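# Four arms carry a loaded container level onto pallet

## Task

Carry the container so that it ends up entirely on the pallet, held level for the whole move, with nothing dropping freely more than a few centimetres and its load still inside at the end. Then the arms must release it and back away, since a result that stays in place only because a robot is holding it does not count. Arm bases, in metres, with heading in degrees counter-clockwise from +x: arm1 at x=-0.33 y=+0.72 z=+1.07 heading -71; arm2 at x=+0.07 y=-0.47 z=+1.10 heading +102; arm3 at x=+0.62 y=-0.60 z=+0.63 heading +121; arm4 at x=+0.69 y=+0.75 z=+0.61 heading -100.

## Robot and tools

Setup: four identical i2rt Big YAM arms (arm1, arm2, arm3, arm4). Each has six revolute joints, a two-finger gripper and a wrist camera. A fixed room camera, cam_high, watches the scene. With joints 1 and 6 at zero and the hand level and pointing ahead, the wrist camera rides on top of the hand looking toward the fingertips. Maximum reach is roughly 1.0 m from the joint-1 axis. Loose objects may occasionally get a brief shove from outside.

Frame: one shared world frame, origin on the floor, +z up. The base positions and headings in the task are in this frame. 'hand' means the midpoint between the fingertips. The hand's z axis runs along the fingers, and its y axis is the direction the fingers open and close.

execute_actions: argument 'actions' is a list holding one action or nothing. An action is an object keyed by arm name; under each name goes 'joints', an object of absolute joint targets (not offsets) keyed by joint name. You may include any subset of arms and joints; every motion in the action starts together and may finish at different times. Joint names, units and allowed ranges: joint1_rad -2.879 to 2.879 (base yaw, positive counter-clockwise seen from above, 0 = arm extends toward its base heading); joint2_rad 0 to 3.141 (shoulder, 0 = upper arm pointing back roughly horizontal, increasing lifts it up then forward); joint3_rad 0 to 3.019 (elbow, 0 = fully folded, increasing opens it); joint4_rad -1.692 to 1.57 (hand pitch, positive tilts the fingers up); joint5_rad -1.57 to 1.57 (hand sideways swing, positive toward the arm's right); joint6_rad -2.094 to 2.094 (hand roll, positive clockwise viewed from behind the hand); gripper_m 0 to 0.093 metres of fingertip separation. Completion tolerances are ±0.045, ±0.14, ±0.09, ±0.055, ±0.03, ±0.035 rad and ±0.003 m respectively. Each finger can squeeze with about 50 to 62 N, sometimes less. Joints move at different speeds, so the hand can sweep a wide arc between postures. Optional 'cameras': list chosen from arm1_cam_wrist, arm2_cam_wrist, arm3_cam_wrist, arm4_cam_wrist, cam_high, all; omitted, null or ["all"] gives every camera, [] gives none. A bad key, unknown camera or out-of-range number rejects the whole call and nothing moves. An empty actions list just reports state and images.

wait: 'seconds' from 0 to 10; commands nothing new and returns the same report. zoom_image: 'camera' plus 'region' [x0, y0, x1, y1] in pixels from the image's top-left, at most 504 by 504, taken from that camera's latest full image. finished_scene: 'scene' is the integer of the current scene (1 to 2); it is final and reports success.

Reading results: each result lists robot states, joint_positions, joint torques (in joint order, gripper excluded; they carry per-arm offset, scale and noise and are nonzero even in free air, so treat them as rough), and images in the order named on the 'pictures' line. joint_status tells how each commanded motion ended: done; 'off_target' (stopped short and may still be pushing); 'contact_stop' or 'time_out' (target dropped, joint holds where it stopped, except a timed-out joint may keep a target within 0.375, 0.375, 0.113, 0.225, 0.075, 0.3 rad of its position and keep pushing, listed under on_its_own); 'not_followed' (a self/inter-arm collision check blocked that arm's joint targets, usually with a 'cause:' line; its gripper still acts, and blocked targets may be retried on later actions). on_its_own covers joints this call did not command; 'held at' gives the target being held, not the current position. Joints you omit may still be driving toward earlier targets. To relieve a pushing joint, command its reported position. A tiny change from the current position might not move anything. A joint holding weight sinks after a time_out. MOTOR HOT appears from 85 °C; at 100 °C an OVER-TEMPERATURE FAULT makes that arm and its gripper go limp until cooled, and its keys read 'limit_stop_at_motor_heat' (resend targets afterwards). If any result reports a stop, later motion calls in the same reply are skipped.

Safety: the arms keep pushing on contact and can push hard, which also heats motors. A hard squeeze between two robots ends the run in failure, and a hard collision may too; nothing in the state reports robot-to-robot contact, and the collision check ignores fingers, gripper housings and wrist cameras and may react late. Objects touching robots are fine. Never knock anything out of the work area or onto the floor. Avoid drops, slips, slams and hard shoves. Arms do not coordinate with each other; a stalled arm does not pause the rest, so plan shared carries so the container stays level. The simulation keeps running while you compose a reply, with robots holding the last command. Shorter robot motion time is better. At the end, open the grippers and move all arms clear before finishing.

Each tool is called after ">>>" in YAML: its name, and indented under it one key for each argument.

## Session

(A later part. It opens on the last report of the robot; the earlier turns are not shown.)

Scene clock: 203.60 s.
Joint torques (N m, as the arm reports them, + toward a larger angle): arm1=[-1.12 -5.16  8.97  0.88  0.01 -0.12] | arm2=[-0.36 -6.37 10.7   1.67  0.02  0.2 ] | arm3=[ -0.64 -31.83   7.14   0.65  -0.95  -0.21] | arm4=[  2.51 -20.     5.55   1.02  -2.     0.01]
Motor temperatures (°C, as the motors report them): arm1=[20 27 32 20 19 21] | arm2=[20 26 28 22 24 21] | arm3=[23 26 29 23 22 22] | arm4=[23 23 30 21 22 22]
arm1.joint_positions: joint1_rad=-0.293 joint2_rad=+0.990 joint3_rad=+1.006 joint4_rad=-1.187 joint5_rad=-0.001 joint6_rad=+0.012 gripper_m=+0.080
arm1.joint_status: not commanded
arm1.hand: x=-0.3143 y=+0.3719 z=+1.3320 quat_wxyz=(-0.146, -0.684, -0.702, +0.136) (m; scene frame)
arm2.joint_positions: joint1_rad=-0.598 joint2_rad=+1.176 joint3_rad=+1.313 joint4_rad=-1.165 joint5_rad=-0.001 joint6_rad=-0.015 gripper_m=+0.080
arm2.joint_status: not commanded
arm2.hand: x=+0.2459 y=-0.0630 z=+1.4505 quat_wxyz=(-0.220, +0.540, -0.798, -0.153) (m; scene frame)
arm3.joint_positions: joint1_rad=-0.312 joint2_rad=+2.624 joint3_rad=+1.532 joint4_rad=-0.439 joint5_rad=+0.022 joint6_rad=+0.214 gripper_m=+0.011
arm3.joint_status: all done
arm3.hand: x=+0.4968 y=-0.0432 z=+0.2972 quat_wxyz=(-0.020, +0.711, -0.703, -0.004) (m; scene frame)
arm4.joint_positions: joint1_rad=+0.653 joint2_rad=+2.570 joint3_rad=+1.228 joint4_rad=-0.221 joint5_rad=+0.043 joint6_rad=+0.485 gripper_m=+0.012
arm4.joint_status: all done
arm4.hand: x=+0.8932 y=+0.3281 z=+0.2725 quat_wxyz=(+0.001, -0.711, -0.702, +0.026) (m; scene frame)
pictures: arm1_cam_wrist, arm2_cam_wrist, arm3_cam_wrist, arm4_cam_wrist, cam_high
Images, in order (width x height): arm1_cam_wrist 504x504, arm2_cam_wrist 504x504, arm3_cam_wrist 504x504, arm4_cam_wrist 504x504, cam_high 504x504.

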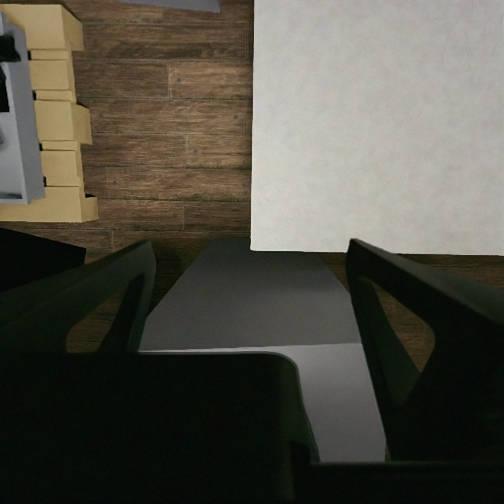

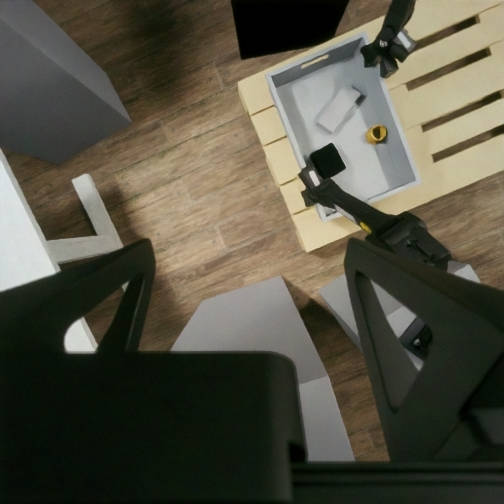

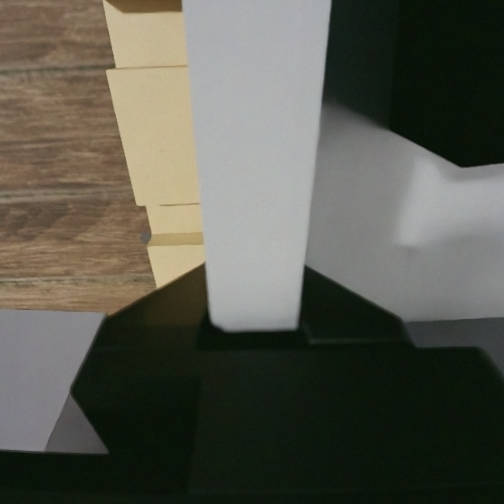

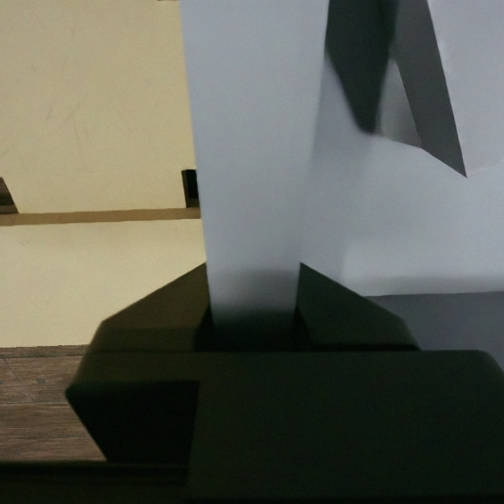

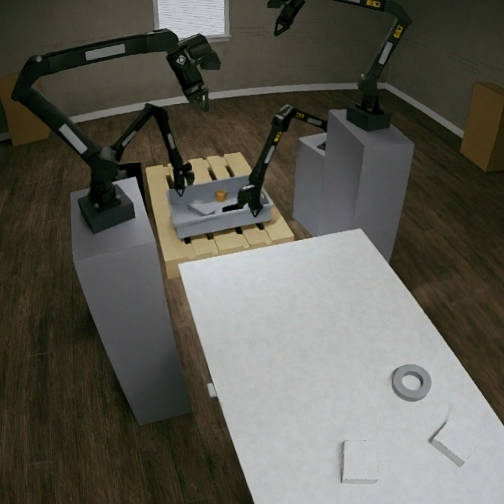

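>>> execute_actions:
  actions:
    - {"arm3":{"joints":{"joint1_rad":-0.31,"joint2_rad":2.68,"joint3_rad":1.665,"joint4_rad":-0.40}},"arm4":{"joints":{"joint2_rad":2.625,"joint3_rad":1.335,"joint4_rad":-0.165}}}
  cameras: []

>>> execute_actions:
  actions:
    - {"arm3":{"joints":{"joint2_rad":2.745,"joint3_rad":1.72,"joint4_rad":-0.385}},"arm4":{"joints":{"joint2_rad":2.69,"joint3_rad":1.38,"joint4_rad":-0.15}}}
  cameras: ["cam_high","arm2_cam_wrist"]

Scene clock: 210.93 s.
Joint torques (N m, as the arm reports them, + toward a larger angle): arm1=[-1.12 -5.1   8.97  0.9   0.   -0.13] | arm2=[-0.37 -6.36 10.71  1.67  0.03  0.2 ] | arm3=[ -0.75 -30.11   6.07   0.39  -1.27  -0.17] | arm4=[  2.58 -20.65   4.82   1.21  -1.65  -0.02]
Motor temperatures (°C, as the motors report them): arm1=[20 26 32 20 19 21] | arm2=[20 26 28 22 24 21] | arm3=[23 26 28 23 22 22] | arm4=[23 24 29 21 22 22]
arm1.joint_positions: joint1_rad=-0.293 joint2_rad=+0.990 joint3_rad=+1.006 joint4_rad=-1.187 joint5_rad=-0.001 joint6_rad=+0.012 gripper_m=+0.080
arm1.joint_status: not commanded
arm1.hand: x=-0.3143 y=+0.3719 z=+1.3320 quat_wxyz=(-0.146, -0.684, -0.702, +0.136) (m; scene frame)
arm2.joint_positions: joint1_rad=-0.598 joint2_rad=+1.176 joint3_rad=+1.313 joint4_rad=-1.165 joint5_rad=-0.001 joint6_rad=-0.015 gripper_m=+0.080
arm2.joint_status: not commanded
arm2.hand: x=+0.2459 y=-0.0630 z=+1.4505 quat_wxyz=(-0.220, +0.540, -0.798, -0.153) (m; scene frame)
arm3.joint_positions: joint1_rad=-0.316 joint2_rad=+2.756 joint3_rad=+1.624 joint4_rad=-0.398 joint5_rad=+0.031 joint6_rad=+0.207 gripper_m=+0.011
arm3.joint_status: all done
arm3.hand: x=+0.5009 y=-0.0426 z=+0.2418 quat_wxyz=(-0.024, +0.712, -0.702, -0.002) (m; scene frame)
arm4.joint_positions: joint1_rad=+0.658 joint2_rad=+2.692 joint3_rad=+1.311 joint4_rad=-0.184 joint5_rad=+0.035 joint6_rad=+0.487 gripper_m=+0.012
arm4.joint_status: all done
arm4.hand: x=+0.8962 y=+0.3295 z=+0.2249 quat_wxyz=(+0.001, -0.710, -0.703, +0.022) (m; scene frame)
pictures: none
No camera images: the call's "cameras" was empty. Leave "cameras" out to get every camera's image.

Scene clock: 211.70 s.
Joint torques (N m, as the arm reports them, + toward a larger angle): arm1=[-1.14 -5.1   8.94  0.86  0.   -0.12] | arm2=[-0.35 -6.34 10.7   1.68  0.03  0.2 ] | arm3=[ -0.88 -29.05   6.8    0.66  -1.15  -0.22] | arm4=[  2.02 -19.06   5.54   1.6   -1.44  -0.12]
Motor temperatures (°C, as the motors report them): arm1=[20 26 32 20 19 21] | arm2=[20 26 28 22 24 21] | arm3=[23 26 28 23 22 22] | arm4=[23 24 29 21 22 22]
arm1.joint_positions: joint1_rad=-0.293 joint2_rad=+0.990 joint3_rad=+1.006 joint4_rad=-1.187 joint5_rad=-0.001 joint6_rad=+0.012 gripper_m=+0.080
arm1.joint_status: not commanded
arm1.hand: x=-0.3143 y=+0.3719 z=+1.3320 quat_wxyz=(-0.146, -0.684, -0.702, +0.136) (m; scene frame)
arm2.joint_positions: joint1_rad=-0.598 joint2_rad=+1.176 joint3_rad=+1.313 joint4_rad=-1.165 joint5_rad=-0.001 joint6_rad=-0.015 gripper_m=+0.080
arm2.joint_status: not commanded
arm2.hand: x=+0.2459 y=-0.0630 z=+1.4505 quat_wxyz=(-0.220, +0.540, -0.798, -0.153) (m; scene frame)
arm3.joint_positions: joint1_rad=-0.316 joint2_rad=+2.805 joint3_rad=+1.668 joint4_rad=-0.387 joint5_rad=+0.027 joint6_rad=+0.214 gripper_m=+0.011
arm3.joint_status: all done
arm3.hand: x=+0.4999 y=-0.0398 z=+0.2224 quat_wxyz=(-0.024, +0.709, -0.705, -0.005) (m; scene frame)
arm4.joint_positions: joint1_rad=+0.659 joint2_rad=+2.733 joint3_rad=+1.348 joint4_rad=-0.182 joint5_rad=+0.031 joint6_rad=+0.496 gripper_m=+0.012
arm4.joint_status: all done
arm4.hand: x=+0.8984 y=+0.3278 z=+0.2096 quat_wxyz=(+0.001, -0.713, -0.701, +0.020) (m; scene frame)
pictures: arm2_cam_wrist, cam_high
Images, in order (width x height): arm2_cam_wrist 504x504, cam_high 504x504.

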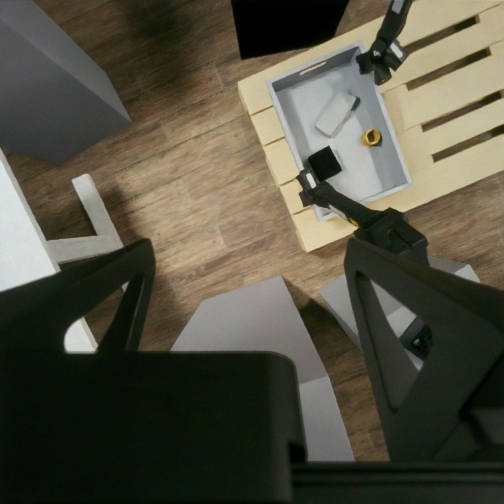

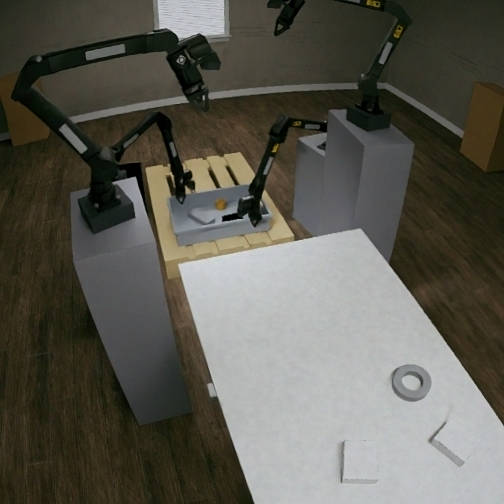

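>>> execute_actions:
  actions:
    - {"arm3":{"joints":{"joint2_rad":2.805,"joint3_rad":1.695,"joint4_rad":-0.395}},"arm4":{"joints":{"joint1_rad":0.66,"joint2_rad":2.735,"joint3_rad":1.37,"joint4_rad":-0.18}}}
  cameras: []

>>> execute_actions:
  actions:
    - {"arm3":{"joints":{"gripper_m":0.093}},"arm4":{"joints":{"gripper_m":0.093}}}
  cameras: []

>>> execute_actions:
  actions:
    - {"arm3":{"joints":{"joint1_rad":-0.33,"joint2_rad":2.48,"joint3_rad":1.43,"joint4_rad":-0.525}},"arm4":{"joints":{"joint1_rad":0.64,"joint2_rad":2.40,"joint3_rad":1.125,"joint4_rad":-0.305}}}
  cameras: ["cam_high","arm3_cam_wrist","arm4_cam_wrist"]

Scene clock: 218.17 s.
Joint torques (N m, as the arm reports them, + toward a larger angle): arm1=[-1.1  -5.01  8.98  0.9   0.01 -0.13] | arm2=[-0.31 -6.31 10.68  1.68  0.02  0.21] | arm3=[ -0.83 -25.14   4.62   0.01  -1.18  -0.22] | arm4=[  1.21 -16.45   4.12   0.87  -1.43  -0.12]
Motor temperatures (°C, as the motors report them): arm1=[20 26 32 20 19 21] | arm2=[20 26 28 22 24 21] | arm3=[23 26 28 23 22 22] | arm4=[23 24 28 21 22 22]
arm1.joint_positions: joint1_rad=-0.293 joint2_rad=+0.990 joint3_rad=+1.006 joint4_rad=-1.187 joint5_rad=-0.001 joint6_rad=+0.012 gripper_m=+0.080
arm1.joint_status: not commanded
arm1.hand: x=-0.3143 y=+0.3719 z=+1.3320 quat_wxyz=(-0.146, -0.684, -0.702, +0.136) (m; scene frame)
arm2.joint_positions: joint1_rad=-0.598 joint2_rad=+1.176 joint3_rad=+1.313 joint4_rad=-1.165 joint5_rad=-0.001 joint6_rad=-0.015 gripper_m=+0.080
arm2.joint_status: not commanded
arm2.hand: x=+0.2459 y=-0.0630 z=+1.4505 quat_wxyz=(-0.220, +0.540, -0.798, -0.153) (m; scene frame)
arm3.joint_positions: joint1_rad=-0.316 joint2_rad=+2.816 joint3_rad=+1.673 joint4_rad=-0.383 joint5_rad=+0.028 joint6_rad=+0.214 gripper_m=+0.011
arm3.joint_status: all done
arm3.hand: x=+0.5006 y=-0.0422 z=+0.2171 quat_wxyz=(-0.023, +0.709, -0.704, -0.004) (m; scene frame)
arm4.joint_positions: joint1_rad=+0.659 joint2_rad=+2.737 joint3_rad=+1.352 joint4_rad=-0.192 joint5_rad=+0.031 joint6_rad=+0.495 gripper_m=+0.012
arm4.joint_status: all done
arm4.hand: x=+0.8976 y=+0.3296 z=+0.2081 quat_wxyz=(+0.006, -0.713, -0.701, +0.018) (m; scene frame)
pictures: none
No camera images: the call's "cameras" was empty. Leave "cameras" out to get every camera's image.

Scene clock: 218.87 s.
Joint torques (N m, as the arm reports them, + toward a larger angle): arm1=[-1.04 -5.17  8.99  0.9   0.   -0.13] | arm2=[-0.4  -6.3  10.7   1.68  0.03  0.2 ] | arm3=[ -0.91 -25.18   4.67  -0.01  -0.11  -0.25] | arm4=[  0.83 -16.2    3.51   0.87  -0.25  -0.12]
Motor temperatures (°C, as the motors report them): arm1=[20 26 32 20 19 21] | arm2=[20 26 28 22 24 21] | arm3=[23 26 28 23 22 22] | arm4=[23 24 28 21 22 22]
arm1.joint_positions: joint1_rad=-0.293 joint2_rad=+0.990 joint3_rad=+1.006 joint4_rad=-1.187 joint5_rad=-0.001 joint6_rad=+0.012 gripper_m=+0.080
arm1.joint_status: not commanded
arm1.hand: x=-0.3143 y=+0.3719 z=+1.3320 quat_wxyz=(-0.146, -0.684, -0.702, +0.136) (m; scene frame)
arm2.joint_positions: joint1_rad=-0.598 joint2_rad=+1.176 joint3_rad=+1.313 joint4_rad=-1.165 joint5_rad=-0.001 joint6_rad=-0.015 gripper_m=+0.080
arm2.joint_status: not commanded
arm2.hand: x=+0.2459 y=-0.0630 z=+1.4505 quat_wxyz=(-0.220, +0.540, -0.798, -0.153) (m; scene frame)
arm3.joint_positions: joint1_rad=-0.316 joint2_rad=+2.816 joint3_rad=+1.673 joint4_rad=-0.384 joint5_rad=+0.004 joint6_rad=+0.214 gripper_m=+0.093
arm3.joint_status: all done
arm3.hand: x=+0.4965 y=-0.0433 z=+0.2170 quat_wxyz=(-0.013, +0.710, -0.704, -0.010) (m; scene frame)
arm4.joint_positions: joint1_rad=+0.658 joint2_rad=+2.737 joint3_rad=+1.360 joint4_rad=-0.192 joint5_rad=+0.005 joint6_rad=+0.495 gripper_m=+0.093
arm4.joint_status: all done
arm4.hand: x=+0.9035 y=+0.3271 z=+0.2086 quat_wxyz=(-0.002, -0.713, -0.701, +0.007) (m; scene frame)
pictures: none
No camera images: the call's "cameras" was empty. Leave "cameras" out to get every camera's image.

Scene clock: 220.07 s.
Joint torques (N m, as the arm reports them, + toward a larger angle): arm1=[-1.14 -5.12  8.95  0.88  0.   -0.13] | arm2=[-0.38 -6.34 10.7   1.68  0.03  0.2 ] | arm3=[ -2.95 -22.81   3.81   0.1   -0.1   -0.23] | arm4=[  0.38 -13.84   3.66   0.3   -0.25  -0.12]
Motor temperatures (°C, as the motors report them): arm1=[20 26 32 20 19 21] | arm2=[20 26 28 22 24 21] | arm3=[23 26 28 23 22 22] | arm4=[23 24 28 21 22 22]
arm1.joint_positions: joint1_rad=-0.293 joint2_rad=+0.990 joint3_rad=+1.006 joint4_rad=-1.187 joint5_rad=-0.001 joint6_rad=+0.012 gripper_m=+0.080
arm1.joint_status: not commanded
arm1.hand: x=-0.3143 y=+0.3719 z=+1.3320 quat_wxyz=(-0.146, -0.684, -0.702, +0.136) (m; scene frame)
arm2.joint_positions: joint1_rad=-0.598 joint2_rad=+1.176 joint3_rad=+1.313 joint4_rad=-1.165 joint5_rad=-0.001 joint6_rad=-0.015 gripper_m=+0.080
arm2.joint_status: not commanded
arm2.hand: x=+0.2459 y=-0.0630 z=+1.4505 quat_wxyz=(-0.220, +0.540, -0.798, -0.153) (m; scene frame)
arm3.joint_positions: joint1_rad=-0.316 joint2_rad=+2.474 joint3_rad=+1.427 joint4_rad=-0.519 joint5_rad=+0.004 joint6_rad=+0.214 gripper_m=+0.093
arm3.joint_status: all done
arm3.hand: x=+0.4991 y=-0.0592 z=+0.3585 quat_wxyz=(-0.003, +0.710, -0.704, +0.006) (m; scene frame)
arm4.joint_positions: joint1_rad=+0.650 joint2_rad=+2.374 joint3_rad=+1.125 joint4_rad=-0.299 joint5_rad=+0.005 joint6_rad=+0.495 gripper_m=+0.093
arm4.joint_status: all done
arm4.hand: x=+0.8996 y=+0.3287 z=+0.3487 quat_wxyz=(-0.013, -0.716, -0.698, +0.010) (m; scene frame)
pictures: arm3_cam_wrist, arm4_cam_wrist, cam_high
Images, in order (width x height): arm3_cam_wrist 504x504, arm4_cam_wrist 504x504, cam_high 504x504.

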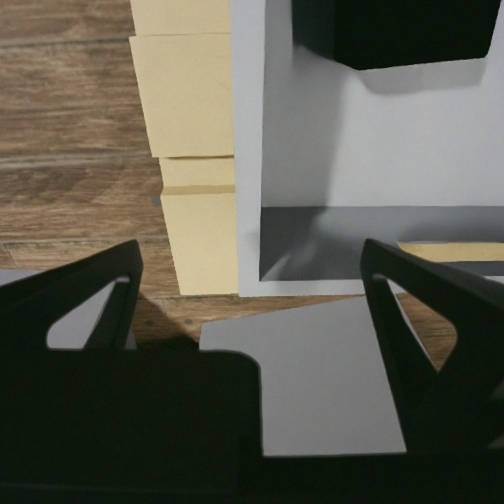

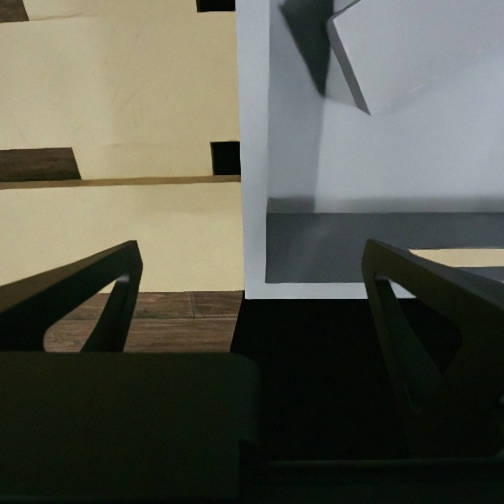

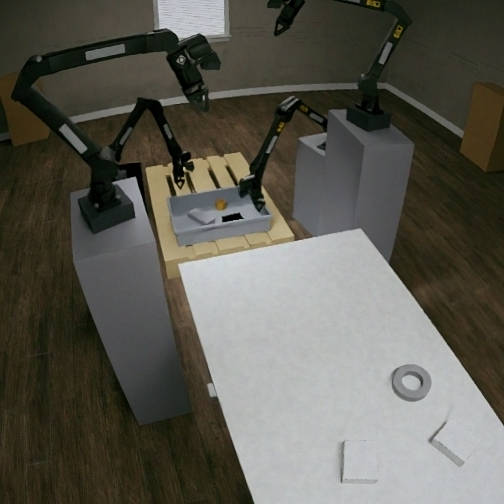

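Symmetric margins (parallax at the rim). Retreat.

>>> execute_actions:
  actions:
    - {"arm3":{"joints":{"joint1_rad":-0.5,"joint2_rad":1.1,"joint3_rad":0.9,"joint4_rad":-0.85}},"arm4":{"joints":{"joint1_rad":0.4,"joint2_rad":1.1,"joint3_rad":0.9,"joint4_rad":-0.85}}}
  cameras: ["cam_high","arm2_cam_wrist"]

Scene clock: 224.93 s.
Joint torques (N m, as the arm reports them, + toward a larger angle): arm1=[-1.09 -5.12  8.97  0.88  0.   -0.12] | arm2=[-0.35 -6.35 10.69  1.68  0.02  0.2 ] | arm3=[ -0.26 -10.22   8.58   0.86  -0.03  -0.26] | arm4=[ 2.08 -5.6  12.85  0.8  -0.16 -0.15]
Motor temperatures (°C, as the motors report them): arm1=[20 26 32 20 19 21] | arm2=[20 25 28 22 24 21] | arm3=[23 26 27 23 22 22] | arm4=[23 23 28 21 22 22]
arm1.joint_positions: joint1_rad=-0.293 joint2_rad=+0.990 joint3_rad=+1.006 joint4_rad=-1.187 joint5_rad=-0.001 joint6_rad=+0.012 gripper_m=+0.080
arm1.joint_status: not commanded
arm1.hand: x=-0.3143 y=+0.3719 z=+1.3320 quat_wxyz=(-0.146, -0.684, -0.702, +0.136) (m; scene frame)
arm2.joint_positions: joint1_rad=-0.598 joint2_rad=+1.176 joint3_rad=+1.313 joint4_rad=-1.165 joint5_rad=-0.001 joint6_rad=-0.015 gripper_m=+0.080
arm2.joint_status: not commanded
arm2.hand: x=+0.2459 y=-0.0630 z=+1.4505 quat_wxyz=(-0.220, +0.540, -0.798, -0.153) (m; scene frame)
arm3.joint_positions: joint1_rad=-0.511 joint2_rad=+1.107 joint3_rad=+0.897 joint4_rad=-0.840 joint5_rad=+0.002 joint6_rad=+0.213 gripper_m=+0.093
arm3.joint_status: all done
arm3.hand: x=+0.6050 y=-0.1856 z=+0.8324 quat_wxyz=(-0.160, +0.618, -0.744, -0.195) (m; scene frame)
arm4.joint_positions: joint1_rad=+0.390 joint2_rad=+1.096 joint3_rad=+0.889 joint4_rad=-0.836 joint5_rad=+0.002 joint6_rad=+0.495 gripper_m=+0.093
arm4.joint_status: all done
arm4.hand: x=+0.7742 y=+0.3531 z=+0.8197 quat_wxyz=(-0.238, -0.772, -0.578, +0.114) (m; scene frame)
pictures: arm2_cam_wrist, cam_high
Images, in order (width x height): arm2_cam_wrist 504x504, cam_high 504x504.

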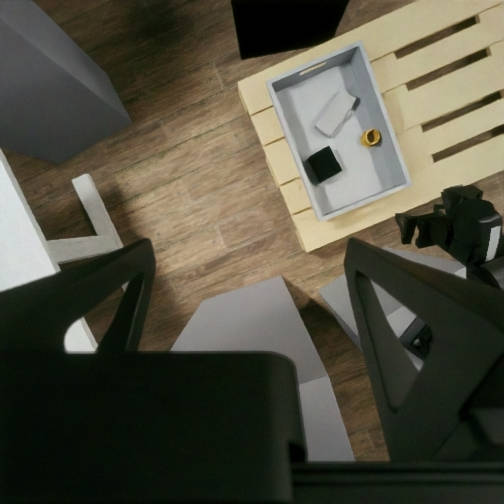

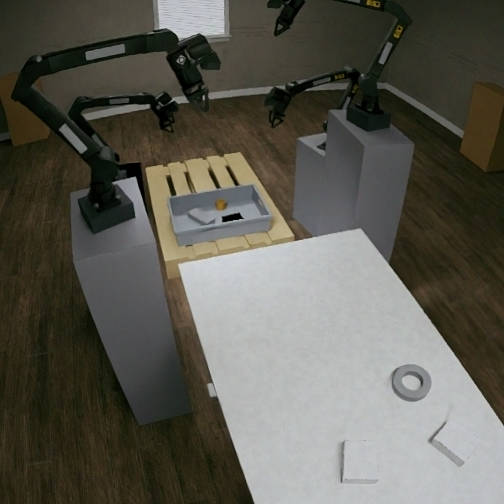

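>>> finished_scene:
  scene: 2

The scene is finished: the task was done.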